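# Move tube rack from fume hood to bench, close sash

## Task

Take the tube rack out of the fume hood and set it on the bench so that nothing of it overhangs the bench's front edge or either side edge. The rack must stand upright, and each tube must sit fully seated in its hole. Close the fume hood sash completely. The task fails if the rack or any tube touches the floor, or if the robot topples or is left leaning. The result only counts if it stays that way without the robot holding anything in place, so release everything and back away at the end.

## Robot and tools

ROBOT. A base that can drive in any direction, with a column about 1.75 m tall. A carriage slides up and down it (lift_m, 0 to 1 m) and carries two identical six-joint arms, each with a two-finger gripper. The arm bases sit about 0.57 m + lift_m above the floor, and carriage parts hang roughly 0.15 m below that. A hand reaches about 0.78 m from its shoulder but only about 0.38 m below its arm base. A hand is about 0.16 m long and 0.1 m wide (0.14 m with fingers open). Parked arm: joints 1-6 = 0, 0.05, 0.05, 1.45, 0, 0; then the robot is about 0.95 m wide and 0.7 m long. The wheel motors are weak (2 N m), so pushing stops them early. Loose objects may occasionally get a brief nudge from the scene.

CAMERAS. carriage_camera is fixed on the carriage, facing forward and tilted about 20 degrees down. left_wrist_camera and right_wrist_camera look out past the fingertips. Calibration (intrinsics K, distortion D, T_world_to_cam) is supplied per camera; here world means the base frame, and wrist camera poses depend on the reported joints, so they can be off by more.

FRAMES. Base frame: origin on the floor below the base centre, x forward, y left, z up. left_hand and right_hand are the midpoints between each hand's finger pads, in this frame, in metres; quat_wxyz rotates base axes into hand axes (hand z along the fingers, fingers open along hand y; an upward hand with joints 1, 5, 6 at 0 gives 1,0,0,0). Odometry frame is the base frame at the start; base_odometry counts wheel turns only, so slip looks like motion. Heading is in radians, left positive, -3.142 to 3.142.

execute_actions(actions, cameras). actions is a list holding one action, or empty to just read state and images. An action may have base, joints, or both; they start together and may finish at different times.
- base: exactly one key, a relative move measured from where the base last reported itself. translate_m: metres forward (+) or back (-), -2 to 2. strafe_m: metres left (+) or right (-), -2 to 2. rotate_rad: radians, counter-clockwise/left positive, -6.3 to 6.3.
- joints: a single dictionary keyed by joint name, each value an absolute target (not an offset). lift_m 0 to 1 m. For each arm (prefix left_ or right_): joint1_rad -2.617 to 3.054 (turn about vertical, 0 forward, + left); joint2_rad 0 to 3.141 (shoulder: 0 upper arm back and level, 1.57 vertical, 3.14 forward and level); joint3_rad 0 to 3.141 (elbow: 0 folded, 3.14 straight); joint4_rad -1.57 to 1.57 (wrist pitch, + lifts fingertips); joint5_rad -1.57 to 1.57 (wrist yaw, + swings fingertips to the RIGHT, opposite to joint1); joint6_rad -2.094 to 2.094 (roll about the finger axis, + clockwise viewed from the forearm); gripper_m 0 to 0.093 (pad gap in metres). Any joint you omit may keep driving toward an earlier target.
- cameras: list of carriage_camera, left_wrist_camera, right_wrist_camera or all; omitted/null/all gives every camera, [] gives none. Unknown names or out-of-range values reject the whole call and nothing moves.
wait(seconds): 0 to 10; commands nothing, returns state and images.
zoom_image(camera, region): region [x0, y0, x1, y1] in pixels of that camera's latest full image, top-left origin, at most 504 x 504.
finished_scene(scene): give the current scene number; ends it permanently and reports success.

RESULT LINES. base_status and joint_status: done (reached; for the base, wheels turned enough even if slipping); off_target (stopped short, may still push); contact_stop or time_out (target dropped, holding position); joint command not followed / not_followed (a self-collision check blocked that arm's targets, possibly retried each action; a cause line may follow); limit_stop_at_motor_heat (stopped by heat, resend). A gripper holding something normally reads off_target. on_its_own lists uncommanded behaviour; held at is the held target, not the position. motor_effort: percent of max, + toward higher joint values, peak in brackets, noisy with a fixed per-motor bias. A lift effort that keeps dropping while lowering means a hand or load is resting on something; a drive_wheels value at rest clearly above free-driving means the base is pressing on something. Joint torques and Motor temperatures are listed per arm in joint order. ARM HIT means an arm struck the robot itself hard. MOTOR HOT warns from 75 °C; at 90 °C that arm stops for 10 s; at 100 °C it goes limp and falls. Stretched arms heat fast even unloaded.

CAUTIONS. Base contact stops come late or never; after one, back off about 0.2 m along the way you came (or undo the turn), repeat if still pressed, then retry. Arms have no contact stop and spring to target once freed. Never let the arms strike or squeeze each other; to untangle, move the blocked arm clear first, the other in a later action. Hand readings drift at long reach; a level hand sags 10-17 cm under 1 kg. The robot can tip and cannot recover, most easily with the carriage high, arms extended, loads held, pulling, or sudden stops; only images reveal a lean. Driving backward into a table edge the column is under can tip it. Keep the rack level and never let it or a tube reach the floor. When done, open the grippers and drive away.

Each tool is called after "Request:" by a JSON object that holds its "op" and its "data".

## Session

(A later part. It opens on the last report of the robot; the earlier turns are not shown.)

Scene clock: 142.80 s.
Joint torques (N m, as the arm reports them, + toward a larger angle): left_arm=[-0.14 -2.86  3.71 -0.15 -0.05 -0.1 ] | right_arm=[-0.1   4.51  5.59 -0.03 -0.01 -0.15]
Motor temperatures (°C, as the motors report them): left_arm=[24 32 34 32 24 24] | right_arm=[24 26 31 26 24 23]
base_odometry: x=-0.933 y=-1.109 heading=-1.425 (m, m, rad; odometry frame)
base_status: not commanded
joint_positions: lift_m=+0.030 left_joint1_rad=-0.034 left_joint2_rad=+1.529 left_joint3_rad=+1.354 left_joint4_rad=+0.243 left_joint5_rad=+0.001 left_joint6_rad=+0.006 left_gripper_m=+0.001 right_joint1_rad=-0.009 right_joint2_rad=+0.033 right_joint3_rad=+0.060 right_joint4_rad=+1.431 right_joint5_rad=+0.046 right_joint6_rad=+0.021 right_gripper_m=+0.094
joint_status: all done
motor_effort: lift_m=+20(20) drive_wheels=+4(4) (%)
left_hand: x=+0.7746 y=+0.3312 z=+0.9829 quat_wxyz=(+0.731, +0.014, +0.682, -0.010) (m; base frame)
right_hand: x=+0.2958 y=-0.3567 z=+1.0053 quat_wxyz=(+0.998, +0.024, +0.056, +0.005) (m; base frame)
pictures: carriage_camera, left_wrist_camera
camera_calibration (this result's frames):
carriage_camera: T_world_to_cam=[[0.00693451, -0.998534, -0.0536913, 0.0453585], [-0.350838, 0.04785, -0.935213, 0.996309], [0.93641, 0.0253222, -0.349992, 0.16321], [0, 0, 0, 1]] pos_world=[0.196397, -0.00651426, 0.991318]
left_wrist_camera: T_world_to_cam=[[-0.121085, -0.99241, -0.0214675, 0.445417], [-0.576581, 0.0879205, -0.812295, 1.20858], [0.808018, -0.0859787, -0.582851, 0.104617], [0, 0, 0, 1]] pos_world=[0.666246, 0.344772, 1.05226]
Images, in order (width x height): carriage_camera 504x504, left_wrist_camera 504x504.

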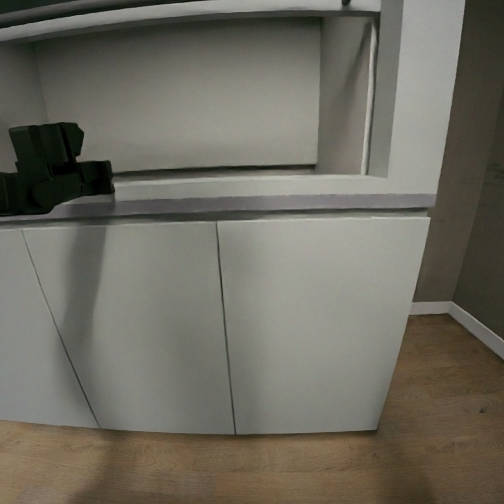

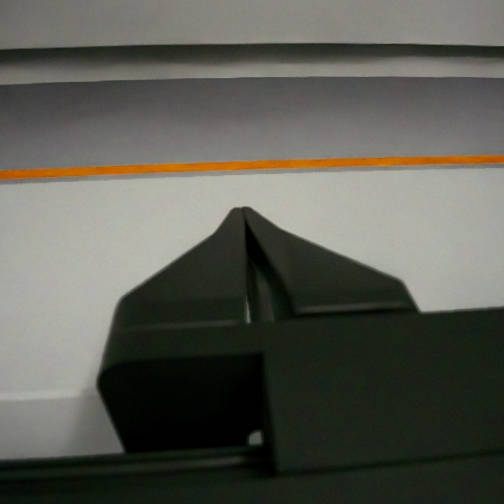

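Slipped off. Retry deeper.

Request:
{"op": "execute_actions", "data": {"actions": [{"joints":{"lift_m":0.33}}], "cameras": []}}

Request:
{"op": "execute_actions", "data": {"actions": [{"base":{"translate_m":-0.1}}], "cameras": []}}

Request:
{"op": "execute_actions", "data": {"actions": [{"joints":{"lift_m":0.6}}], "cameras": []}}

Request:
{"op": "execute_actions", "data": {"actions": [{"base":{"translate_m":0.145}}], "cameras": []}}

Request:
{"op": "execute_actions", "data": {"actions": [{"joints":{"lift_m":0.35}}], "cameras": ["carriage_camera","left_wrist_camera"]}}

Scene clock: 146.70 s.
Joint torques (N m, as the arm reports them, + toward a larger angle): left_arm=[-0.16 -8.75  6.93  1.92 -0.05 -0.11] | right_arm=[-0.09  4.6   5.46 -0.02  0.   -0.14]
Motor temperatures (°C, as the motors report them): left_arm=[24 32 34 32 24 24] | right_arm=[24 26 31 26 24 23]
base_odometry: x=-0.933 y=-1.109 heading=-1.425 (m, m, rad; odometry frame)
base_status: not commanded
joint_positions: lift_m=+0.330 left_joint1_rad=-0.034 left_joint2_rad=+1.596 left_joint3_rad=+1.312 left_joint4_rad=+0.015 left_joint5_rad=+0.001 left_joint6_rad=+0.006 left_gripper_m=+0.001 right_joint1_rad=-0.009 right_joint2_rad=+0.033 right_joint3_rad=+0.060 right_joint4_rad=+1.431 right_joint5_rad=+0.046 right_joint6_rad=+0.021 right_gripper_m=+0.094
joint_status: all done
motor_effort: lift_m=+24(28) drive_wheels=+4(5) (%)
left_hand: x=+0.7843 y=+0.3309 z=+1.1732 quat_wxyz=(+0.606, +0.016, +0.795, -0.009) (m; base frame)
right_hand: x=+0.2959 y=-0.3567 z=+1.3049 quat_wxyz=(+0.998, +0.024, +0.056, +0.005) (m; base frame)
pictures: none
No camera images: the call's "cameras" was empty. Leave "cameras" out to get every camera's image.

Scene clock: 148.23 s.
Joint torques (N m, as the arm reports them, + toward a larger angle): left_arm=[-0.16 -8.88  6.8   1.96 -0.07 -0.09] | right_arm=[-0.11  4.61  5.63 -0.06 -0.02 -0.14]
Motor temperatures (°C, as the motors report them): left_arm=[24 32 34 32 24 24] | right_arm=[24 26 31 26 24 23]
base_odometry: x=-0.948 y=-1.010 heading=-1.425 (m, m, rad; odometry frame)
base_status: done
joint_positions: lift_m=+0.330 left_joint1_rad=-0.034 left_joint2_rad=+1.596 left_joint3_rad=+1.312 left_joint4_rad=+0.011 left_joint5_rad=+0.001 left_joint6_rad=+0.006 left_gripper_m=+0.001 right_joint1_rad=-0.009 right_joint2_rad=+0.033 right_joint3_rad=+0.060 right_joint4_rad=+1.432 right_joint5_rad=+0.046 right_joint6_rad=+0.021 right_gripper_m=+0.094
joint_status: not commanded
motor_effort: lift_m=+24(24) drive_wheels=-1(29) (%)
left_hand: x=+0.7840 y=+0.3309 z=+1.1722 quat_wxyz=(+0.604, +0.016, +0.797, -0.009) (m; base frame)
right_hand: x=+0.2956 y=-0.3567 z=+1.3049 quat_wxyz=(+0.998, +0.024, +0.055, +0.005) (m; base frame)
pictures: none
No camera images: the call's "cameras" was empty. Leave "cameras" out to get every camera's image.

Scene clock: 149.83 s.
Joint torques (N m, as the arm reports them, + toward a larger angle): left_arm=[-0.24 -8.9   6.64  1.94 -0.07 -0.11] | right_arm=[-0.06  4.61  5.46 -0.05 -0.01 -0.15]
Motor temperatures (°C, as the motors report them): left_arm=[24 32 34 32 24 24] | right_arm=[24 26 31 26 24 23]
base_odometry: x=-0.947 y=-1.010 heading=-1.425 (m, m, rad; odometry frame)
base_status: not commanded
joint_positions: lift_m=+0.600 left_joint1_rad=-0.034 left_joint2_rad=+1.597 left_joint3_rad=+1.312 left_joint4_rad=+0.004 left_joint5_rad=+0.001 left_joint6_rad=+0.006 left_gripper_m=+0.001 right_joint1_rad=-0.009 right_joint2_rad=+0.033 right_joint3_rad=+0.060 right_joint4_rad=+1.432 right_joint5_rad=+0.046 right_joint6_rad=+0.021 right_gripper_m=+0.094
joint_status: all done
motor_effort: lift_m=+24(29) drive_wheels=+0(1) (%)
left_hand: x=+0.7838 y=+0.3309 z=+1.4403 quat_wxyz=(+0.601, +0.016, +0.799, -0.009) (m; base frame)
right_hand: x=+0.2957 y=-0.3567 z=+1.5750 quat_wxyz=(+0.998, +0.024, +0.055, +0.005) (m; base frame)
pictures: none
No camera images: the call's "cameras" was empty. Leave "cameras" out to get every camera's image.

Scene clock: 151.63 s.
Joint torques (N m, as the arm reports them, + toward a larger angle): left_arm=[-0.02 -8.93  6.81  1.93 -0.01 -0.12] | right_arm=[ 0.06  4.7   5.42 -0.04 -0.01 -0.16]
Motor temperatures (°C, as the motors report them): left_arm=[24 32 34 32 24 24] | right_arm=[24 26 31 26 24 23]
base_odometry: x=-0.927 y=-1.153 heading=-1.426 (m, m, rad; odometry frame)
base_status: done
joint_positions: lift_m=+0.600 left_joint1_rad=-0.034 left_joint2_rad=+1.597 left_joint3_rad=+1.312 left_joint4_rad=+0.004 left_joint5_rad=+0.001 left_joint6_rad=+0.006 left_gripper_m=+0.001 right_joint1_rad=-0.009 right_joint2_rad=+0.033 right_joint3_rad=+0.060 right_joint4_rad=+1.431 right_joint5_rad=+0.046 right_joint6_rad=+0.021 right_gripper_m=+0.094
joint_status: not commanded
motor_effort: lift_m=+24(23) drive_wheels=-5(28) (%)
left_hand: x=+0.7838 y=+0.3309 z=+1.4403 quat_wxyz=(+0.601, +0.016, +0.799, -0.009) (m; base frame)
right_hand: x=+0.2959 y=-0.3567 z=+1.5749 quat_wxyz=(+0.998, +0.024, +0.056, +0.005) (m; base frame)
pictures: none
No camera images: the call's "cameras" was empty. Leave "cameras" out to get every camera's image.

Scene clock: 153.17 s.
Joint torques (N m, as the arm reports them, + toward a larger angle): left_arm=[-0.07  0.27  1.77 -1.33 -0.01 -0.07] | right_arm=[ 0.04  4.5   5.6  -0.03  0.   -0.16]
Motor temperatures (°C, as the motors report them): left_arm=[24 32 34 32 24 24] | right_arm=[24 26 31 26 24 23]
base_odometry: x=-0.927 y=-1.153 heading=-1.426 (m, m, rad; odometry frame)
base_status: not commanded
joint_positions: lift_m=+0.350 left_joint1_rad=-0.034 left_joint2_rad=+1.494 left_joint3_rad=+1.378 left_joint4_rad=+0.369 left_joint5_rad=+0.000 left_joint6_rad=+0.003 left_gripper_m=+0.001 right_joint1_rad=-0.009 right_joint2_rad=+0.033 right_joint3_rad=+0.060 right_joint4_rad=+1.431 right_joint5_rad=+0.046 right_joint6_rad=+0.021 right_gripper_m=+0.094
joint_status: all done
motor_effort: lift_m=+19(19) drive_wheels=+3(5) (%)
left_hand: x=+0.7566 y=+0.3320 z=+1.3621 quat_wxyz=(+0.791, +0.011, +0.612, -0.012) (m; base frame)
right_hand: x=+0.2959 y=-0.3567 z=+1.3254 quat_wxyz=(+0.998, +0.024, +0.056, +0.005) (m; base frame)
pictures: carriage_camera, left_wrist_camera
camera_calibration (this result's frames):
carriage_camera: T_world_to_cam=[[0.00693451, -0.998534, -0.0536913, 0.0625441], [-0.350838, 0.04785, -0.935213, 1.29565], [0.93641, 0.0253222, -0.349992, 0.275236], [0, 0, 0, 1]] pos_world=[0.196397, -0.00651426, 1.3114]
left_wrist_camera: T_world_to_cam=[[-0.115313, -0.99275, -0.0339202, 0.464888], [-0.417485, 0.0794219, -0.905206, 1.51516], [0.901338, -0.0902206, -0.423616, 0.0541677], [0, 0, 0, 1]] pos_world=[0.63734, 0.346068, 1.41025]
Images, in order (width x height): carriage_camera 504x504, left_wrist_camera 504x504.

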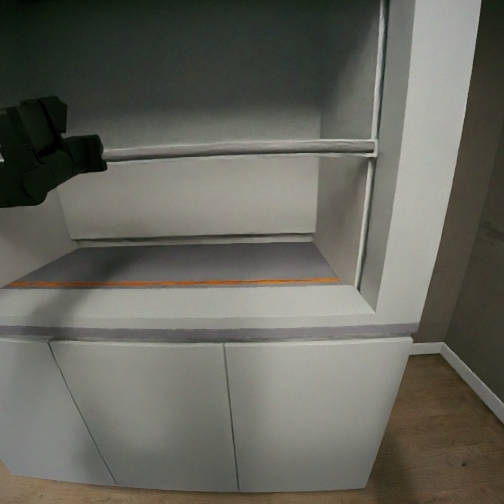

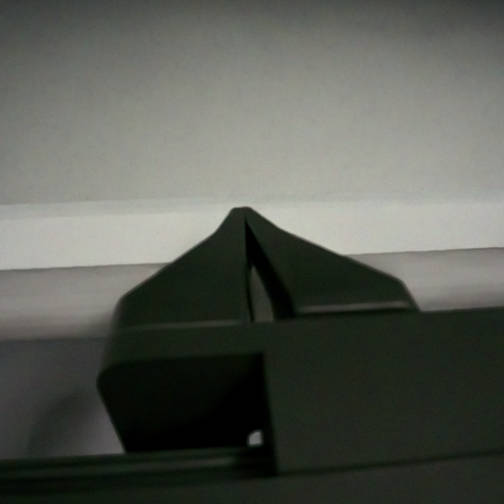

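Request:
{"op": "execute_actions", "data": {"actions": [{"joints":{"lift_m":0.25,"left_joint4_rad":-0.5,"left_joint2_rad":1.75}}], "cameras": ["carriage_camera"]}}

Scene clock: 155.43 s.
Joint torques (N m, as the arm reports them, + toward a larger angle): left_arm=[-0.24 -8.04  5.36  0.11 -0.03 -0.05] | right_arm=[-0.09  4.47  5.57 -0.01 -0.04 -0.13]
Motor temperatures (°C, as the motors report them): left_arm=[24 32 33 32 24 24] | right_arm=[24 26 31 26 24 23]
base_odometry: x=-0.927 y=-1.153 heading=-1.426 (m, m, rad; odometry frame)
base_status: not commanded
joint_positions: lift_m=+0.250 left_joint1_rad=-0.034 left_joint2_rad=+1.721 left_joint3_rad=+1.327 left_joint4_rad=-0.306 left_joint5_rad=+0.000 left_joint6_rad=+0.003 left_gripper_m=+0.001 right_joint1_rad=-0.009 right_joint2_rad=+0.033 right_joint3_rad=+0.060 right_joint4_rad=+1.431 right_joint5_rad=+0.047 right_joint6_rad=+0.021 right_gripper_m=+0.094
joint_status: left_joint4_rad off_target (ended at -0.306, target -0.500); the others done
motor_effort: lift_m=+22(24) drive_wheels=-3(15) (%)
left_hand: x=+0.7656 y=+0.3318 z=+0.9700 quat_wxyz=(+0.422, +0.017, +0.906, -0.006) (m; base frame)
right_hand: x=+0.2962 y=-0.3568 z=+1.2250 quat_wxyz=(+0.998, +0.024, +0.056, +0.005) (m; base frame)
pictures: carriage_camera
camera_calibration (this result's frames):
carriage_camera: T_world_to_cam=[[0.00693451, -0.998534, -0.0536913, 0.0571564], [-0.350838, 0.04785, -0.935213, 1.20181], [0.93641, 0.0253222, -0.349992, 0.240115], [0, 0, 0, 1]] pos_world=[0.196397, -0.00651426, 1.21105]
Images, in order (width x height): carriage_camera 504x504.

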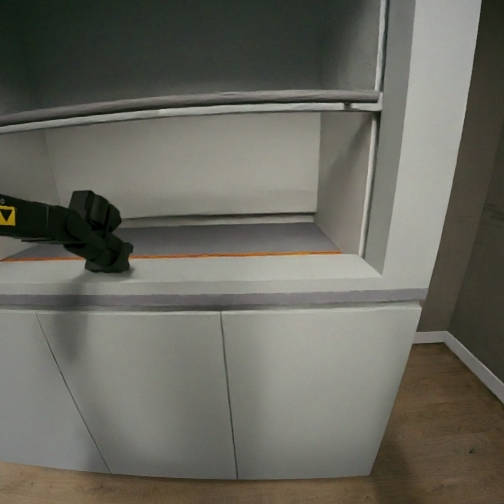

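Request:
{"op": "execute_actions", "data": {"actions": [{"base":{"translate_m":-0.15},"joints":{"left_joint4_rad":0.3,"left_joint2_rad":1.6,"left_joint3_rad":1.3}}], "cameras": []}}

Request:
{"op": "execute_actions", "data": {"actions": [{"joints":{"lift_m":0.435,"left_joint6_rad":1.57,"left_gripper_m":0.093}}], "cameras": ["carriage_camera","left_wrist_camera"]}}

Scene clock: 159.47 s.
Joint torques (N m, as the arm reports them, + toward a larger angle): left_arm=[-0.18 -9.67  7.07  1.99 -0.05 -0.06] | right_arm=[ 0.02  4.61  5.54 -0.04 -0.02 -0.13]
Motor temperatures (°C, as the motors report them): left_arm=[24 32 33 32 24 24] | right_arm=[24 26 31 26 24 23]
base_odometry: x=-0.948 y=-1.005 heading=-1.426 (m, m, rad; odometry frame)
base_status: done
joint_positions: lift_m=+0.250 left_joint1_rad=-0.034 left_joint2_rad=+1.605 left_joint3_rad=+1.310 left_joint4_rad=+0.293 left_joint5_rad=+0.000 left_joint6_rad=+0.003 left_gripper_m=+0.001 right_joint1_rad=-0.009 right_joint2_rad=+0.033 right_joint3_rad=+0.060 right_joint4_rad=+1.431 right_joint5_rad=+0.047 right_joint6_rad=+0.021 right_gripper_m=+0.094
joint_status: all done
motor_effort: lift_m=+22(22) drive_wheels=-3(32) (%)
left_hand: x=+0.7953 y=+0.3309 z=+1.1553 quat_wxyz=(+0.706, +0.013, +0.708, -0.011) (m; base frame)
right_hand: x=+0.2961 y=-0.3568 z=+1.2250 quat_wxyz=(+0.998, +0.024, +0.056, +0.005) (m; base frame)
pictures: none
No camera images: the call's "cameras" was empty. Leave "cameras" out to get every camera's image.

Scene clock: 161.20 s.
Joint torques (N m, as the arm reports them, + toward a larger angle): left_arm=[-0.22 -9.37  6.84  1.93 -0.04 -0.05] | right_arm=[-0.05  4.44  5.56  0.01  0.   -0.13]
Motor temperatures (°C, as the motors report them): left_arm=[24 32 33 32 24 24] | right_arm=[24 26 31 26 24 23]
base_odometry: x=-0.948 y=-1.005 heading=-1.426 (m, m, rad; odometry frame)
base_status: not commanded
joint_positions: lift_m=+0.435 left_joint1_rad=-0.034 left_joint2_rad=+1.603 left_joint3_rad=+1.310 left_joint4_rad=+0.302 left_joint5_rad=+0.000 left_joint6_rad=+1.564 left_gripper_m=+0.093 right_joint1_rad=-0.009 right_joint2_rad=+0.033 right_joint3_rad=+0.060 right_joint4_rad=+1.431 right_joint5_rad=+0.047 right_joint6_rad=+0.021 right_gripper_m=+0.094
joint_status: all done
motor_effort: lift_m=+24(30) drive_wheels=-3(3) (%)
left_hand: x=+0.7950 y=+0.3309 z=+1.3428 quat_wxyz=(+0.512, +0.505, +0.491, +0.492) (m; base frame)
right_hand: x=+0.2960 y=-0.3568 z=+1.4099 quat_wxyz=(+0.998, +0.024, +0.056, +0.005) (m; base frame)
pictures: carriage_camera, left_wrist_camera
camera_calibration (this result's frames):
carriage_camera: T_world_to_cam=[[0.00693451, -0.998534, -0.0536913, 0.0670819], [-0.350838, 0.04785, -0.935213, 1.37469], [0.93641, 0.0253222, -0.349992, 0.304815], [0, 0, 0, 1]] pos_world=[0.196397, -0.00651426, 1.39592]
left_wrist_camera: T_world_to_cam=[[-0.0798221, 0.00532985, -0.996795, 1.40202], [-0.607695, 0.792406, 0.0529005, 0.142512], [0.790149, 0.60997, -0.0600126, -0.620276], [0, 0, 0, 1]] pos_world=[0.688626, 0.25795, 1.35276]
Images, in order (width x height): carriage_camera 504x504, left_wrist_camera 504x504.

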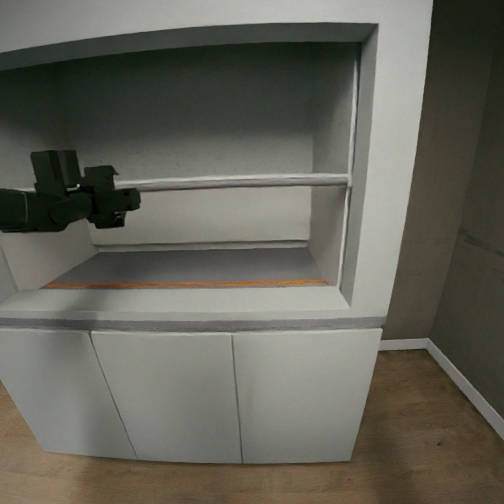

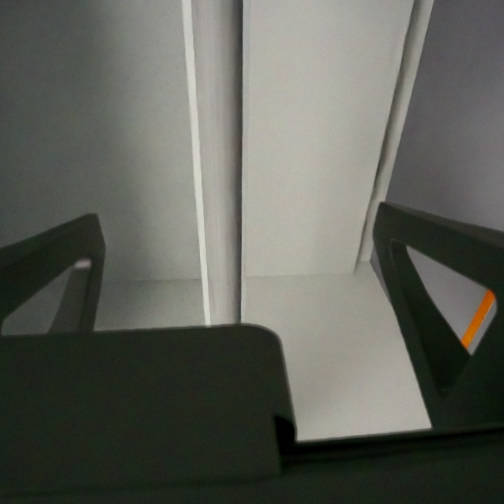

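Request:
{"op": "execute_actions", "data": {"actions": [{"base":{"translate_m":0.125}}], "cameras": []}}

Request:
{"op": "execute_actions", "data": {"actions": [{"joints":{"left_gripper_m":0.0}}], "cameras": ["left_wrist_camera"]}}

Request:
{"op": "execute_actions", "data": {"actions": [{"joints":{"lift_m":0.25,"left_gripper_m":0.0}}], "cameras": ["carriage_camera"]}}

Scene clock: 164.50 s.
Joint torques (N m, as the arm reports them, + toward a larger angle): left_arm=[-0.15 -9.47  6.86  1.91 -0.05 -0.06] | right_arm=[-0.06  4.57  5.49 -0.03 -0.02 -0.14]
Motor temperatures (°C, as the motors report them): left_arm=[24 32 33 32 24 24] | right_arm=[24 26 31 26 24 23]
base_odometry: x=-0.931 y=-1.129 heading=-1.426 (m, m, rad; odometry frame)
base_status: done
joint_positions: lift_m=+0.435 left_joint1_rad=-0.034 left_joint2_rad=+1.603 left_joint3_rad=+1.310 left_joint4_rad=+0.302 left_joint5_rad=+0.000 left_joint6_rad=+1.564 left_gripper_m=+0.093 right_joint1_rad=-0.009 right_joint2_rad=+0.033 right_joint3_rad=+0.060 right_joint4_rad=+1.430 right_joint5_rad=+0.047 right_joint6_rad=+0.021 right_gripper_m=+0.094
joint_status: not commanded
motor_effort: lift_m=+24(24) drive_wheels=-4(27) (%)
left_hand: x=+0.7950 y=+0.3309 z=+1.3428 quat_wxyz=(+0.512, +0.505, +0.491, +0.492) (m; base frame)
right_hand: x=+0.2963 y=-0.3568 z=+1.4099 quat_wxyz=(+0.998, +0.024, +0.057, +0.005) (m; base frame)
pictures: none
No camera images: the call's "cameras" was empty. Leave "cameras" out to get every camera's image.

Scene clock: 165.23 s.
Joint torques (N m, as the arm reports them, + toward a larger angle): left_arm=[-0.23 -9.5   6.92  1.79  0.01 -0.12] | right_arm=[-0.1   4.47  5.53 -0.01 -0.04 -0.13]
Motor temperatures (°C, as the motors report them): left_arm=[24 32 33 32 24 24] | right_arm=[24 26 31 26 24 23]
base_odometry: x=-0.931 y=-1.129 heading=-1.426 (m, m, rad; odometry frame)
base_status: not commanded
joint_positions: lift_m=+0.435 left_joint1_rad=-0.034 left_joint2_rad=+1.603 left_joint3_rad=+1.311 left_joint4_rad=+0.321 left_joint5_rad=-0.001 left_joint6_rad=+1.571 left_gripper_m=+0.024 right_joint1_rad=-0.009 right_joint2_rad=+0.033 right_joint3_rad=+0.060 right_joint4_rad=+1.430 right_joint5_rad=+0.046 right_joint6_rad=+0.021 right_gripper_m=+0.094
joint_status: left_gripper_m off_target (ended at +0.024, target +0.000)
motor_effort: lift_m=+24(24) drive_wheels=-4(4) (%)
left_hand: x=+0.7947 y=+0.3310 z=+1.3485 quat_wxyz=(+0.516, +0.501, +0.485, +0.499) (m; base frame)
right_hand: x=+0.2964 y=-0.3568 z=+1.4099 quat_wxyz=(+0.998, +0.024, +0.057, +0.005) (m; base frame)
pictures: left_wrist_camera
camera_calibration (this result's frames):
left_wrist_camera: T_world_to_cam=[[-0.0583145, 0.0110356, -0.998237, 1.39069], [-0.609141, 0.791821, 0.0443382, 0.154874], [0.790915, 0.610653, -0.0394525, -0.648324], [0, 0, 0, 1]] pos_world=[0.688206, 0.257922, 1.35579]
Images, in order (width x height): left_wrist_camera 504x504.

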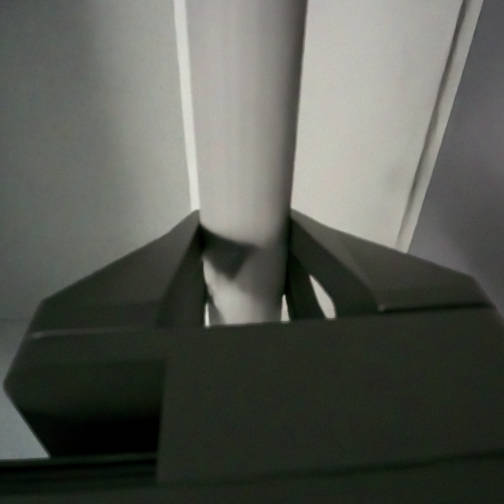

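Scene clock: 166.67 s.
Joint torques (N m, as the arm reports them, + toward a larger angle): left_arm=[ -0.41 -10.35   7.97   1.97   0.    -0.19] | right_arm=[-0.07  4.37  5.66 -0.05 -0.06 -0.13]
Motor temperatures (°C, as the motors report them): left_arm=[24 32 33 32 24 24] | right_arm=[24 26 31 26 24 23]
base_odometry: x=-0.931 y=-1.129 heading=-1.428 (m, m, rad; odometry frame)
base_status: not commanded
joint_positions: lift_m=+0.250 left_joint1_rad=-0.029 left_joint2_rad=+1.613 left_joint3_rad=+1.296 left_joint4_rad=+0.304 left_joint5_rad=-0.005 left_joint6_rad=+1.575 left_gripper_m=+0.001 right_joint1_rad=-0.009 right_joint2_rad=+0.033 right_joint3_rad=+0.060 right_joint4_rad=+1.432 right_joint5_rad=+0.046 right_joint6_rad=+0.021 right_gripper_m=+0.094
joint_status: all done
motor_effort: lift_m=+22(23) drive_wheels=-67(100) (%)
left_hand: x=+0.7971 y=+0.3340 z=+1.1470 quat_wxyz=(+0.502, +0.510, +0.496, +0.492) (m; base frame)
right_hand: x=+0.2959 y=-0.3567 z=+1.2251 quat_wxyz=(+0.998, +0.024, +0.056, +0.005) (m; base frame)
pictures: carriage_camera
camera_calibration (this result's frames):
carriage_camera: T_world_to_cam=[[0.00693451, -0.998534, -0.0536913, 0.0571579], [-0.350838, 0.04785, -0.935213, 1.20184], [0.93641, 0.0253222, -0.349992, 0.240125], [0, 0, 0, 1]] pos_world=[0.196397, -0.00651426, 1.21108]
Images, in order (width x height): carriage_camera 504x504.

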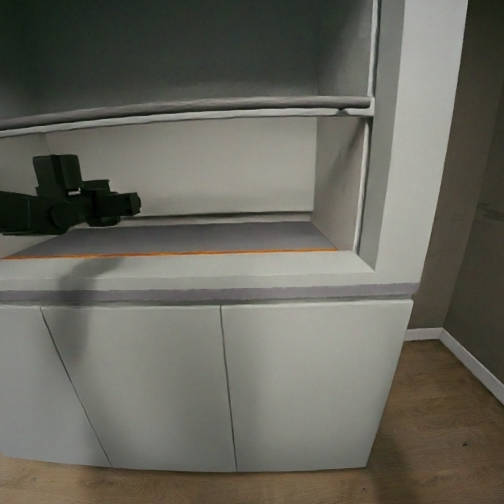

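Request:
{"op": "zoom_image", "data": {"camera": "carriage_camera", "region": [290, 70, 410, 150]}}

Region (290, 70, 410, 150) of carriage_camera's 504x504 image, scaled by 4.200, with more detail than that image has.

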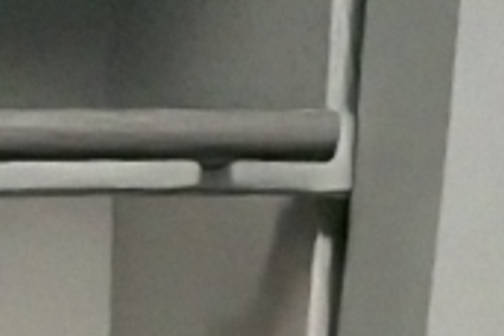

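Request:
{"op": "execute_actions", "data": {"actions": [{"base":{"translate_m":-0.13},"joints":{"left_gripper_m":0.093}}], "cameras": []}}

Request:
{"op": "execute_actions", "data": {"actions": [{"base":{"strafe_m":-0.15},"joints":{"lift_m":0.43}}], "cameras": []}}

Request:
{"op": "execute_actions", "data": {"actions": [{"base":{"translate_m":0.17}}], "cameras": ["left_wrist_camera"]}}

Request:
{"op": "execute_actions", "data": {"actions": [{"joints":{"left_gripper_m":0.0}}], "cameras": []}}

Request:
{"op": "execute_actions", "data": {"actions": [{"joints":{"lift_m":0.38,"left_gripper_m":0.0}}], "cameras": ["carriage_camera","left_wrist_camera"]}}

Scene clock: 172.40 s.
Joint torques (N m, as the arm reports them, + toward a larger angle): left_arm=[ -0.53 -10.08   8.03   1.97   0.    -0.17] | right_arm=[-0.06  4.47  5.61 -0.02 -0.03 -0.14]
Motor temperatures (°C, as the motors report them): left_arm=[24 33 34 33 24 24] | right_arm=[24 26 31 26 24 23]
base_odometry: x=-0.949 y=-1.000 heading=-1.428 (m, m, rad; odometry frame)
base_status: done
joint_positions: lift_m=+0.250 left_joint1_rad=-0.030 left_joint2_rad=+1.611 left_joint3_rad=+1.296 left_joint4_rad=+0.303 left_joint5_rad=-0.004 left_joint6_rad=+1.575 left_gripper_m=+0.093 right_joint1_rad=-0.009 right_joint2_rad=+0.033 right_joint3_rad=+0.060 right_joint4_rad=+1.431 right_joint5_rad=+0.046 right_joint6_rad=+0.021 right_gripper_m=+0.094
joint_status: all done
motor_effort: lift_m=+22(22) drive_wheels=-4(28) (%)
left_hand: x=+0.7968 y=+0.3335 z=+1.1476 quat_wxyz=(+0.502, +0.510, +0.495, +0.492) (m; base frame)
right_hand: x=+0.2961 y=-0.3568 z=+1.2251 quat_wxyz=(+0.998, +0.024, +0.056, +0.005) (m; base frame)
pictures: none
No camera images: the call's "cameras" was empty. Leave "cameras" out to get every camera's image.

Scene clock: 174.23 s.
Joint torques (N m, as the arm reports them, + toward a larger angle): left_arm=[-0.22 -9.64  7.85  1.94  0.01 -0.2 ] | right_arm=[-0.06  4.59  5.61 -0.02 -0.01 -0.14]
Motor temperatures (°C, as the motors report them): left_arm=[24 33 34 33 24 24] | right_arm=[24 26 31 26 24 23]
base_odometry: x=-1.098 y=-1.021 heading=-1.428 (m, m, rad; odometry frame)
base_status: done
joint_positions: lift_m=+0.430 left_joint1_rad=-0.033 left_joint2_rad=+1.604 left_joint3_rad=+1.296 left_joint4_rad=+0.304 left_joint5_rad=-0.003 left_joint6_rad=+1.575 left_gripper_m=+0.093 right_joint1_rad=-0.009 right_joint2_rad=+0.033 right_joint3_rad=+0.060 right_joint4_rad=+1.431 right_joint5_rad=+0.046 right_joint6_rad=+0.021 right_gripper_m=+0.094
joint_status: all done
motor_effort: lift_m=+24(29) drive_wheels=-2(23) (%)
left_hand: x=+0.7950 y=+0.3319 z=+1.3310 quat_wxyz=(+0.505, +0.510, +0.493, +0.492) (m; base frame)
right_hand: x=+0.2961 y=-0.3568 z=+1.4049 quat_wxyz=(+0.998, +0.024, +0.056, +0.005) (m; base frame)
pictures: none
No camera images: the call's "cameras" was empty. Leave "cameras" out to get every camera's image.

Scene clock: 176.17 s.
Joint torques (N m, as the arm reports them, + toward a larger angle): left_arm=[-0.18 -7.2   8.15  2.   -0.04 -0.17] | right_arm=[ 0.04  4.56  5.73 -0.03 -0.03 -0.16]
Motor temperatures (°C, as the motors report them): left_arm=[24 33 34 33 24 24] | right_arm=[24 26 31 26 24 23]
base_odometry: x=-1.074 y=-1.189 heading=-1.428 (m, m, rad; odometry frame)
base_status: done
joint_positions: lift_m=+0.430 left_joint1_rad=-0.033 left_joint2_rad=+1.576 left_joint3_rad=+1.293 left_joint4_rad=+0.296 left_joint5_rad=-0.002 left_joint6_rad=+1.575 left_gripper_m=+0.093 right_joint1_rad=-0.009 right_joint2_rad=+0.033 right_joint3_rad=+0.060 right_joint4_rad=+1.430 right_joint5_rad=+0.046 right_joint6_rad=+0.021 right_gripper_m=+0.094
joint_status: not commanded
motor_effort: lift_m=+24(24) drive_wheels=+10(27) (%)
left_hand: x=+0.7880 y=+0.3318 z=+1.3418 quat_wxyz=(+0.510, +0.505, +0.488, +0.496) (m; base frame)
right_hand: x=+0.2965 y=-0.3568 z=+1.4048 quat_wxyz=(+0.998, +0.024, +0.057, +0.005) (m; base frame)
pictures: left_wrist_camera
camera_calibration (this result's frames):
left_wrist_camera: T_world_to_cam=[[-0.0745532, 0.0159869, -0.997089, 1.39318], [-0.609892, 0.790339, 0.0582742, 0.132804], [0.78897, 0.612462, -0.049172, -0.629788], [0, 0, 0, 1]] pos_world=[0.681746, 0.258488, 1.35042]
Images, in order (width x height): left_wrist_camera 504x504.

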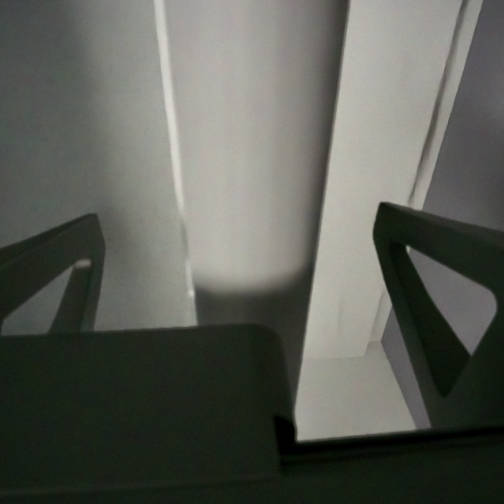

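Scene clock: 176.90 s.
Joint torques (N m, as the arm reports them, + toward a larger angle): left_arm=[-0.15 -7.    8.25  1.94 -0.03 -0.17] | right_arm=[-0.04  4.43  5.59 -0.04 -0.03 -0.14]
Motor temperatures (°C, as the motors report them): left_arm=[24 33 34 33 24 24] | right_arm=[24 26 31 26 24 23]
base_odometry: x=-1.074 y=-1.189 heading=-1.428 (m, m, rad; odometry frame)
base_status: not commanded
joint_positions: lift_m=+0.430 left_joint1_rad=-0.033 left_joint2_rad=+1.577 left_joint3_rad=+1.290 left_joint4_rad=+0.302 left_joint5_rad=-0.002 left_joint6_rad=+1.574 left_gripper_m=+0.037 right_joint1_rad=-0.009 right_joint2_rad=+0.033 right_joint3_rad=+0.060 right_joint4_rad=+1.431 right_joint5_rad=+0.046 right_joint6_rad=+0.021 right_gripper_m=+0.094
joint_status: left_gripper_m off_target (ended at +0.037, target +0.000)
motor_effort: lift_m=+24(24) drive_wheels=+11(12) (%)
left_hand: x=+0.7881 y=+0.3315 z=+1.3416 quat_wxyz=(+0.511, +0.505, +0.487, +0.497) (m; base frame)
right_hand: x=+0.2962 y=-0.3568 z=+1.4049 quat_wxyz=(+0.998, +0.024, +0.056, +0.005) (m; base frame)
pictures: none
No camera images: the call's "cameras" was empty. Leave "cameras" out to get every camera's image.

Scene clock: 177.67 s.
Joint torques (N m, as the arm reports them, + toward a larger angle): left_arm=[-0.2  -7.02  4.53  1.16  0.04 -0.15] | right_arm=[-0.03  4.52  5.66  0.01 -0.04 -0.13]
Motor temperatures (°C, as the motors report them): left_arm=[24 33 34 33 24 24] | right_arm=[24 26 31 26 24 23]
base_odometry: x=-1.074 y=-1.190 heading=-1.429 (m, m, rad; odometry frame)
base_status: not commanded
joint_positions: lift_m=+0.380 left_joint1_rad=-0.033 left_joint2_rad=+1.576 left_joint3_rad=+1.343 left_joint4_rad=+0.388 left_joint5_rad=-0.006 left_joint6_rad=+1.574 left_gripper_m=+0.038 right_joint1_rad=-0.009 right_joint2_rad=+0.033 right_joint3_rad=+0.060 right_joint4_rad=+1.431 right_joint5_rad=+0.046 right_joint6_rad=+0.021 right_gripper_m=+0.094
joint_status: left_gripper_m off_target (ended at +0.038, target +0.000); the others done
motor_effort: lift_m=+19(19) drive_wheels=-7(11) (%)
left_hand: x=+0.7851 y=+0.3324 z=+1.3397 quat_wxyz=(+0.544, +0.467, +0.453, +0.530) (m; base frame)
right_hand: x=+0.2961 y=-0.3568 z=+1.3554 quat_wxyz=(+0.998, +0.024, +0.056, +0.005) (m; base frame)
pictures: carriage_camera, left_wrist_camera
camera_calibration (this result's frames):
carriage_camera: T_world_to_cam=[[0.00693451, -0.998534, -0.0536913, 0.0641554], [-0.350838, 0.04785, -0.935213, 1.32372], [0.93641, 0.0253222, -0.349992, 0.285739], [0, 0, 0, 1]] pos_world=[0.196397, -0.00651426, 1.34141]
left_wrist_camera: T_world_to_cam=[[0.0670497, 0.00944468, -0.997705, 1.28265], [-0.614235, 0.788398, -0.0338157, 0.258161], [0.786269, 0.615093, 0.0586631, -0.77118], [0, 0, 0, 1]] pos_world=[0.678926, 0.2587, 1.33368]
Images, in order (width x height): carriage_camera 504x504, left_wrist_camera 504x504.

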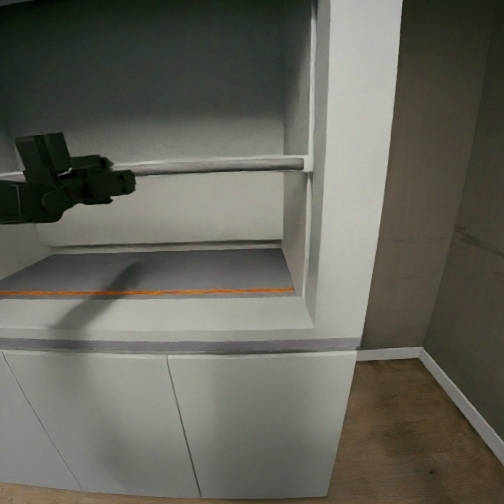

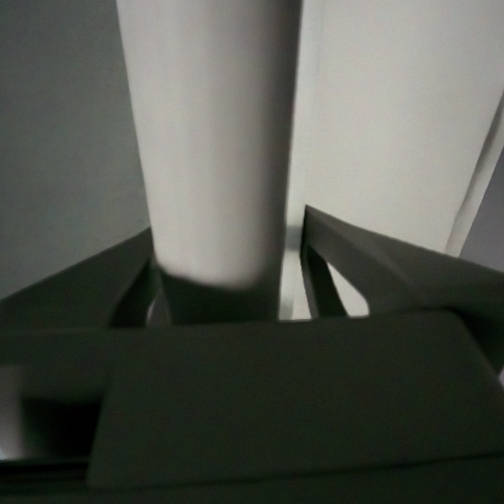

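Request:
{"op": "execute_actions", "data": {"actions": [{"joints":{"lift_m":0.3,"left_gripper_m":0.0}}], "cameras": ["carriage_camera"]}}

Scene clock: 179.77 s.
Joint torques (N m, as the arm reports them, + toward a larger angle): left_arm=[-0.42 -6.75  1.93  0.39 -0.01 -0.25] | right_arm=[-0.07  4.56  5.52 -0.04  0.01 -0.14]
Motor temperatures (°C, as the motors report them): left_arm=[24 33 34 33 24 24] | right_arm=[24 26 32 26 24 23]
base_odometry: x=-1.074 y=-1.190 heading=-1.430 (m, m, rad; odometry frame)
base_status: not commanded
joint_positions: lift_m=+0.301 left_joint1_rad=-0.029 left_joint2_rad=+1.573 left_joint3_rad=+1.377 left_joint4_rad=+0.465 left_joint5_rad=-0.005 left_joint6_rad=+1.583 left_gripper_m=+0.041 right_joint1_rad=-0.009 right_joint2_rad=+0.033 right_joint3_rad=+0.060 right_joint4_rad=+1.432 right_joint5_rad=+0.046 right_joint6_rad=+0.021 right_gripper_m=+0.094
joint_status: left_gripper_m off_target (ended at +0.041, target +0.000); the others done
motor_effort: lift_m=+18(18) drive_wheels=-46(71) (%)
left_hand: x=+0.7782 y=+0.3345 z=+1.2968 quat_wxyz=(+0.566, +0.436, +0.421, +0.559) (m; base frame)
right_hand: x=+0.2959 y=-0.3567 z=+1.2755 quat_wxyz=(+0.998, +0.024, +0.056, +0.005) (m; base frame)
pictures: carriage_camera
camera_calibration (this result's frames):
carriage_camera: T_world_to_cam=[[0.00693451, -0.998534, -0.0536913, 0.0598671], [-0.350838, 0.04785, -0.935213, 1.24902], [0.93641, 0.0253222, -0.349992, 0.257785], [0, 0, 0, 1]] pos_world=[0.196397, -0.00651426, 1.26154]
Images, in order (width x height): carriage_camera 504x504.

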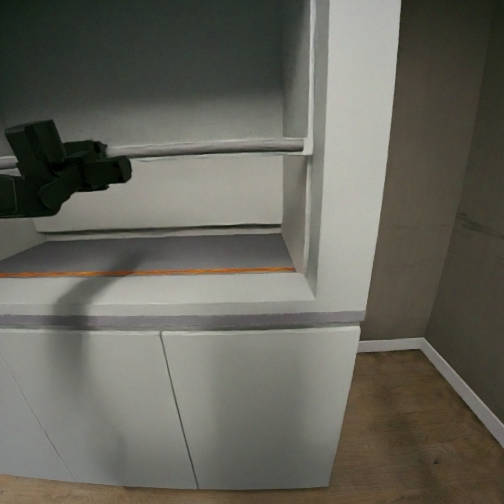

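Moving now (z 1.30). Continue.

Request:
{"op": "execute_actions", "data": {"actions": [{"joints":{"lift_m":0.2,"left_gripper_m":0.0}}], "cameras": []}}

Request:
{"op": "execute_actions", "data": {"actions": [{"joints":{"lift_m":0.1,"left_gripper_m":0.0}}], "cameras": []}}

Request:
{"op": "execute_actions", "data": {"actions": [{"joints":{"lift_m":0.0,"left_gripper_m":0.0}}], "cameras": ["carriage_camera"]}}

Scene clock: 182.27 s.
Joint torques (N m, as the arm reports them, + toward a larger angle): left_arm=[-0.47 -3.41  1.21 -0.95 -0.07 -0.24] | right_arm=[-0.11  4.46  5.46 -0.05 -0.02 -0.15]
Motor temperatures (°C, as the motors report them): left_arm=[24 33 34 32 24 24] | right_arm=[24 26 32 26 24 23]
base_odometry: x=-1.074 y=-1.190 heading=-1.429 (m, m, rad; odometry frame)
base_status: not commanded
joint_positions: lift_m=+0.200 left_joint1_rad=-0.029 left_joint2_rad=+1.539 left_joint3_rad=+1.386 left_joint4_rad=+0.606 left_joint5_rad=+0.000 left_joint6_rad=+1.582 left_gripper_m=+0.024 right_joint1_rad=-0.009 right_joint2_rad=+0.033 right_joint3_rad=+0.060 right_joint4_rad=+1.432 right_joint5_rad=+0.046 right_joint6_rad=+0.021 right_gripper_m=+0.094
joint_status: left_gripper_m off_target (ended at +0.024, target +0.000); the others done
motor_effort: lift_m=+18(18) drive_wheels=-41(64) (%)
left_hand: x=+0.7526 y=+0.3342 z=+1.2495 quat_wxyz=(+0.605, +0.383, +0.367, +0.594) (m; base frame)
right_hand: x=+0.2958 y=-0.3567 z=+1.1755 quat_wxyz=(+0.998, +0.024, +0.056, +0.005) (m; base frame)
pictures: none
No camera images: the call's "cameras" was empty. Leave "cameras" out to get every camera's image.

Scene clock: 183.40 s.
Joint torques (N m, as the arm reports them, + toward a larger angle): left_arm=[-0.08 -9.67  7.13  1.51 -0.08 -0.2 ] | right_arm=[ 0.    4.64  5.56 -0.08 -0.03 -0.14]
Motor temperatures (°C, as the motors report them): left_arm=[24 33 34 32 24 24] | right_arm=[24 26 32 26 24 23]
base_odometry: x=-1.074 y=-1.189 heading=-1.429 (m, m, rad; odometry frame)
base_status: not commanded
joint_positions: lift_m=+0.100 left_joint1_rad=-0.033 left_joint2_rad=+1.606 left_joint3_rad=+1.305 left_joint4_rad=+0.353 left_joint5_rad=+0.000 left_joint6_rad=+1.579 left_gripper_m=+0.001 right_joint1_rad=-0.009 right_joint2_rad=+0.033 right_joint3_rad=+0.060 right_joint4_rad=+1.432 right_joint5_rad=+0.046 right_joint6_rad=+0.021 right_gripper_m=+0.094
joint_status: all done
motor_effort: lift_m=+22(22) drive_wheels=-37(60) (%)
left_hand: x=+0.7953 y=+0.3310 z=+1.0171 quat_wxyz=(+0.520, +0.497, +0.477, +0.506) (m; base frame)
right_hand: x=+0.2959 y=-0.3567 z=+1.0751 quat_wxyz=(+0.998, +0.024, +0.056, +0.005) (m; base frame)
pictures: none
No camera images: the call's "cameras" was empty. Leave "cameras" out to get every camera's image.

Scene clock: 184.33 s.
Joint torques (N m, as the arm reports them, + toward a larger angle): left_arm=[-0.28 -2.88  1.93 -0.59 -0.12 -0.26] | right_arm=[-0.05  4.56  5.48 -0.06 -0.04 -0.16]
Motor temperatures (°C, as the motors report them): left_arm=[24 33 34 32 24 24] | right_arm=[24 26 32 26 24 23]
base_odometry: x=-1.074 y=-1.189 heading=-1.429 (m, m, rad; odometry frame)
base_status: not commanded
joint_positions: lift_m=+0.000 left_joint1_rad=-0.033 left_joint2_rad=+1.530 left_joint3_rad=+1.375 left_joint4_rad=+0.567 left_joint5_rad=+0.003 left_joint6_rad=+1.580 left_gripper_m=+0.001 right_joint1_rad=-0.009 right_joint2_rad=+0.033 right_joint3_rad=+0.060 right_joint4_rad=+1.432 right_joint5_rad=+0.046 right_joint6_rad=+0.021 right_gripper_m=+0.094
joint_status: all done
motor_effort: lift_m=+19(19) drive_wheels=-37(38) (%)
left_hand: x=+0.7547 y=+0.3319 z=+1.0394 quat_wxyz=(+0.599, +0.396, +0.378, +0.584) (m; base frame)
right_hand: x=+0.2959 y=-0.3567 z=+0.9755 quat_wxyz=(+0.998, +0.024, +0.056, +0.005) (m; base frame)
pictures: carriage_camera
camera_calibration (this result's frames):
carriage_camera: T_world_to_cam=[[0.00693451, -0.998534, -0.0536913, 0.0437548], [-0.350838, 0.04785, -0.935213, 0.968375], [0.93641, 0.0253222, -0.349992, 0.152756], [0, 0, 0, 1]] pos_world=[0.196397, -0.00651426, 0.961449]
Images, in order (width x height): carriage_camera 504x504.

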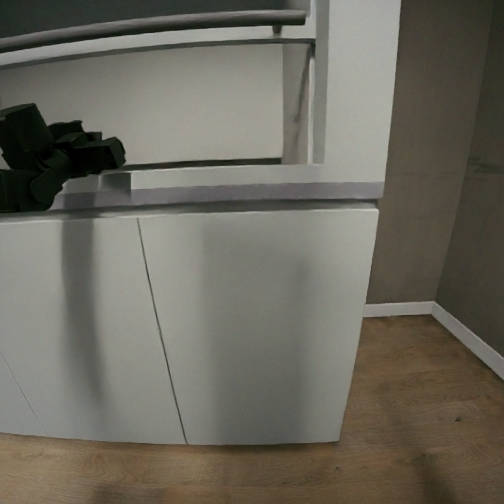

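Request:
{"op": "execute_actions", "data": {"actions": [{"base":{"translate_m":-0.15},"joints":{"left_gripper_m":0.093,"lift_m":0.1}}], "cameras": []}}

Request:
{"op": "execute_actions", "data": {"actions": [{"joints":{"lift_m":0.34,"left_joint4_rad":0.3}}], "cameras": ["carriage_camera","left_wrist_camera"]}}

Scene clock: 188.03 s.
Joint torques (N m, as the arm reports them, + toward a larger angle): left_arm=[-0.13 -7.84  6.28  1.86 -0.06 -0.17] | right_arm=[-0.16  4.54  5.56 -0.05  0.   -0.16]
Motor temperatures (°C, as the motors report them): left_arm=[24 32 33 32 24 24] | right_arm=[24 26 32 26 24 23]
base_odometry: x=-1.095 y=-1.041 heading=-1.429 (m, m, rad; odometry frame)
base_status: done
joint_positions: lift_m=+0.100 left_joint1_rad=-0.033 left_joint2_rad=+1.585 left_joint3_rad=+1.319 left_joint4_rad=+0.313 left_joint5_rad=+0.003 left_joint6_rad=+1.577 left_gripper_m=+0.093 right_joint1_rad=-0.009 right_joint2_rad=+0.033 right_joint3_rad=+0.060 right_joint4_rad=+1.431 right_joint5_rad=+0.046 right_joint6_rad=+0.021 right_gripper_m=+0.094
joint_status: all done
motor_effort: lift_m=+24(28) drive_wheels=+6(27) (%)
left_hand: x=+0.7902 y=+0.3307 z=+1.0246 quat_wxyz=(+0.519, +0.498, +0.478, +0.504) (m; base frame)
right_hand: x=+0.2962 y=-0.3568 z=+1.0749 quat_wxyz=(+0.998, +0.024, +0.056, +0.005) (m; base frame)
pictures: none
No camera images: the call's "cameras" was empty. Leave "cameras" out to get every camera's image.

Scene clock: 189.53 s.
Joint torques (N m, as the arm reports them, + toward a larger angle): left_arm=[-0.34 -8.78  6.93  1.89 -0.09 -0.19] | right_arm=[-0.07  4.4   5.62 -0.04 -0.04 -0.17]
Motor temperatures (°C, as the motors report them): left_arm=[24 32 33 32 24 24] | right_arm=[24 26 32 26 24 23]
base_odometry: x=-1.095 y=-1.041 heading=-1.429 (m, m, rad; odometry frame)
base_status: not commanded
joint_positions: lift_m=+0.340 left_joint1_rad=-0.033 left_joint2_rad=+1.595 left_joint3_rad=+1.311 left_joint4_rad=+0.305 left_joint5_rad=+0.003 left_joint6_rad=+1.576 left_gripper_m=+0.093 right_joint1_rad=-0.009 right_joint2_rad=+0.033 right_joint3_rad=+0.060 right_joint4_rad=+1.431 right_joint5_rad=+0.046 right_joint6_rad=+0.021 right_gripper_m=+0.094
joint_status: all done
motor_effort: lift_m=+24(30) drive_wheels=+6(6) (%)
left_hand: x=+0.7930 y=+0.3307 z=+1.2533 quat_wxyz=(+0.513, +0.505, +0.485, +0.497) (m; base frame)
right_hand: x=+0.2962 y=-0.3568 z=+1.3149 quat_wxyz=(+0.998, +0.024, +0.056, +0.005) (m; base frame)
pictures: carriage_camera, left_wrist_camera
camera_calibration (this result's frames):
carriage_camera: T_world_to_cam=[[0.00693451, -0.998534, -0.0536913, 0.0619793], [-0.350838, 0.04785, -0.935213, 1.28581], [0.93641, 0.0253222, -0.349992, 0.271554], [0, 0, 0, 1]] pos_world=[0.196397, -0.00651426, 1.30088]
left_wrist_camera: T_world_to_cam=[[-0.0664584, 0.0169085, -0.997646, 1.2993], [-0.606427, 0.793314, 0.0538426, 0.143711], [0.792357, 0.608577, -0.0424686, -0.647144], [0, 0, 0, 1]] pos_world=[0.686269, 0.25786, 1.26102]
Images, in order (width x height): carriage_camera 504x504, left_wrist_camera 504x504.

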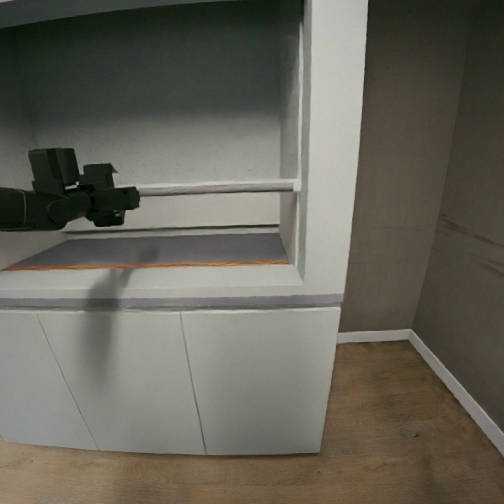

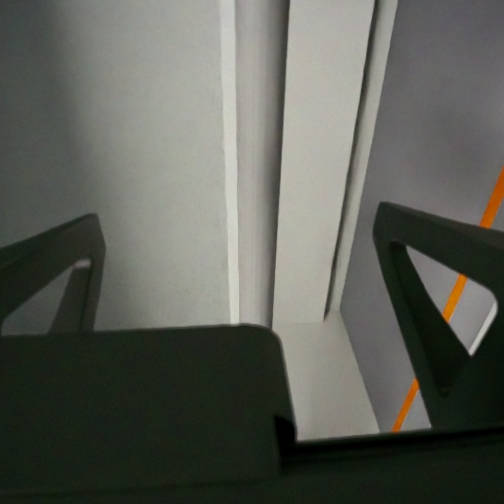

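Aligned. Advance, grip, then press with biased joints.

Request:
{"op": "execute_actions", "data": {"actions": [{"base":{"translate_m":0.155}}], "cameras": []}}

Request:
{"op": "execute_actions", "data": {"actions": [{"joints":{"left_gripper_m":0.0}}], "cameras": []}}

Request:
{"op": "execute_actions", "data": {"actions": [{"joints":{"left_gripper_m":0.0,"lift_m":0.3,"left_joint4_rad":0.1,"left_joint3_rad":1.22,"left_joint2_rad":1.65}}], "cameras": []}}

Request:
{"op": "execute_actions", "data": {"actions": [{"joints":{"left_gripper_m":0.0,"lift_m":0.24,"left_joint4_rad":0.1,"left_joint3_rad":1.22,"left_joint2_rad":1.65}}], "cameras": ["carriage_camera"]}}

Scene clock: 193.20 s.
Joint torques (N m, as the arm reports them, + toward a larger angle): left_arm=[-0.21 -6.12  7.77  1.96 -0.07 -0.19] | right_arm=[ 0.04  4.42  5.6   0.03 -0.01 -0.12]
Motor temperatures (°C, as the motors report them): left_arm=[24 32 33 32 24 24] | right_arm=[24 26 32 26 24 23]
base_odometry: x=-1.073 y=-1.194 heading=-1.430 (m, m, rad; odometry frame)
base_status: done
joint_positions: lift_m=+0.340 left_joint1_rad=-0.034 left_joint2_rad=+1.564 left_joint3_rad=+1.300 left_joint4_rad=+0.302 left_joint5_rad=+0.003 left_joint6_rad=+1.576 left_gripper_m=+0.093 right_joint1_rad=-0.009 right_joint2_rad=+0.033 right_joint3_rad=+0.060 right_joint4_rad=+1.430 right_joint5_rad=+0.046 right_joint6_rad=+0.021 right_gripper_m=+0.094
joint_status: not commanded
motor_effort: lift_m=+24(24) drive_wheels=+15(29) (%)
left_hand: x=+0.7848 y=+0.3307 z=+1.2627 quat_wxyz=(+0.517, +0.501, +0.480, +0.501) (m; base frame)
right_hand: x=+0.2963 y=-0.3568 z=+1.3148 quat_wxyz=(+0.998, +0.024, +0.057, +0.005) (m; base frame)
pictures: none
No camera images: the call's "cameras" was empty. Leave "cameras" out to get every camera's image.

Scene clock: 193.93 s.
Joint torques (N m, as the arm reports them, + toward a larger angle): left_arm=[-0.06 -5.78 10.    2.28 -0.04 -0.17] | right_arm=[-0.15  4.5   5.61 -0.03 -0.04 -0.18]
Motor temperatures (°C, as the motors report them): left_arm=[24 32 34 33 24 24] | right_arm=[24 26 32 26 24 23]
base_odometry: x=-1.073 y=-1.194 heading=-1.430 (m, m, rad; odometry frame)
base_status: not commanded
joint_positions: lift_m=+0.340 left_joint1_rad=-0.034 left_joint2_rad=+1.560 left_joint3_rad=+1.267 left_joint4_rad=+0.263 left_joint5_rad=+0.000 left_joint6_rad=+1.574 left_gripper_m=+0.037 right_joint1_rad=-0.009 right_joint2_rad=+0.033 right_joint3_rad=+0.060 right_joint4_rad=+1.430 right_joint5_rad=+0.046 right_joint6_rad=+0.021 right_gripper_m=+0.094
joint_status: left_gripper_m off_target (ended at +0.037, target +0.000)
motor_effort: lift_m=+24(24) drive_wheels=+21(22) (%)
left_hand: x=+0.7833 y=+0.3308 z=+1.2388 quat_wxyz=(+0.500, +0.517, +0.498, +0.485) (m; base frame)
right_hand: x=+0.2965 y=-0.3568 z=+1.3148 quat_wxyz=(+0.998, +0.024, +0.057, +0.005) (m; base frame)
pictures: none
No camera images: the call's "cameras" was empty. Leave "cameras" out to get every camera's image.

Scene clock: 194.73 s.
Joint torques (N m, as the arm reports them, + toward a larger angle): left_arm=[-0.12 -1.94  1.9  -0.08  0.02 -0.17] | right_arm=[-0.07  4.57  5.7  -0.01 -0.03 -0.14]
Motor temperatures (°C, as the motors report them): left_arm=[24 32 34 32 24 24] | right_arm=[24 26 32 26 24 23]
base_odometry: x=-1.073 y=-1.195 heading=-1.430 (m, m, rad; odometry frame)
base_status: not commanded
joint_positions: lift_m=+0.300 left_joint1_rad=-0.034 left_joint2_rad=+1.560 left_joint3_rad=+1.299 left_joint4_rad=+0.334 left_joint5_rad=-0.005 left_joint6_rad=+1.575 left_gripper_m=+0.037 right_joint1_rad=-0.009 right_joint2_rad=+0.033 right_joint3_rad=+0.060 right_joint4_rad=+1.431 right_joint5_rad=+0.046 right_joint6_rad=+0.021 right_gripper_m=+0.094
joint_status: left_joint2_rad off_target (ended at +1.560, target +1.650); left_joint3_rad off_target (ended at +1.300, target +1.220); left_joint4_rad off_target (ended at +0.334, target +0.100); left_gripper_m off_target (ended at +0.037, target +0.000); the others done
motor_effort: lift_m=+18(19) drive_wheels=-6(21) (%)
left_hand: x=+0.7833 y=+0.3317 z=+1.2326 quat_wxyz=(+0.524, +0.489, +0.473, +0.511) (m; base frame)
right_hand: x=+0.2962 y=-0.3568 z=+1.2754 quat_wxyz=(+0.998, +0.024, +0.056, +0.005) (m; base frame)
pictures: none
No camera images: the call's "cameras" was empty. Leave "cameras" out to get every camera's image.

Scene clock: 195.77 s.
Joint torques (N m, as the arm reports them, + toward a larger angle): left_arm=[-0.18 -2.22 -0.35 -0.85 -0.02 -0.21] | right_arm=[-0.04  4.48  5.59 -0.06 -0.03 -0.11]
Motor temperatures (°C, as the motors report them): left_arm=[24 32 33 32 24 24] | right_arm=[24 26 32 26 24 23]
base_odometry: x=-1.073 y=-1.195 heading=-1.430 (m, m, rad; odometry frame)
base_status: not commanded
joint_positions: lift_m=+0.241 left_joint1_rad=-0.034 left_joint2_rad=+1.564 left_joint3_rad=+1.330 left_joint4_rad=+0.418 left_joint5_rad=-0.003 left_joint6_rad=+1.581 left_gripper_m=+0.038 right_joint1_rad=-0.009 right_joint2_rad=+0.033 right_joint3_rad=+0.060 right_joint4_rad=+1.431 right_joint5_rad=+0.046 right_joint6_rad=+0.021 right_gripper_m=+0.094
joint_status: left_joint2_rad off_target (ended at +1.564, target +1.650); left_joint3_rad off_target (ended at +1.330, target +1.220); left_joint4_rad off_target (ended at +0.418, target +0.100); left_gripper_m off_target (ended at +0.038, target +0.000); the others done
motor_effort: lift_m=+17(17) drive_wheels=-8(19) (%)
left_hand: x=+0.7808 y=+0.3317 z=+1.2070 quat_wxyz=(+0.550, +0.461, +0.443, +0.538) (m; base frame)
right_hand: x=+0.2960 y=-0.3567 z=+1.2156 quat_wxyz=(+0.998, +0.024, +0.056, +0.005) (m; base frame)
pictures: carriage_camera
camera_calibration (this result's frames):
carriage_camera: T_world_to_cam=[[0.00693451, -0.998534, -0.0536913, 0.0566486], [-0.350838, 0.04785, -0.935213, 1.19296], [0.93641, 0.0253222, -0.349992, 0.236805], [0, 0, 0, 1]] pos_world=[0.196397, -0.00651426, 1.2016]
Images, in order (width x height): carriage_camera 504x504.

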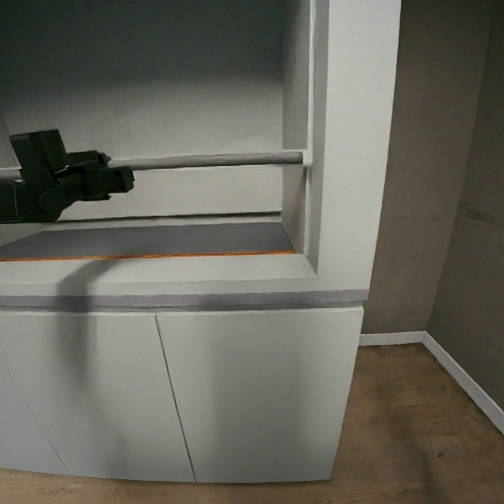

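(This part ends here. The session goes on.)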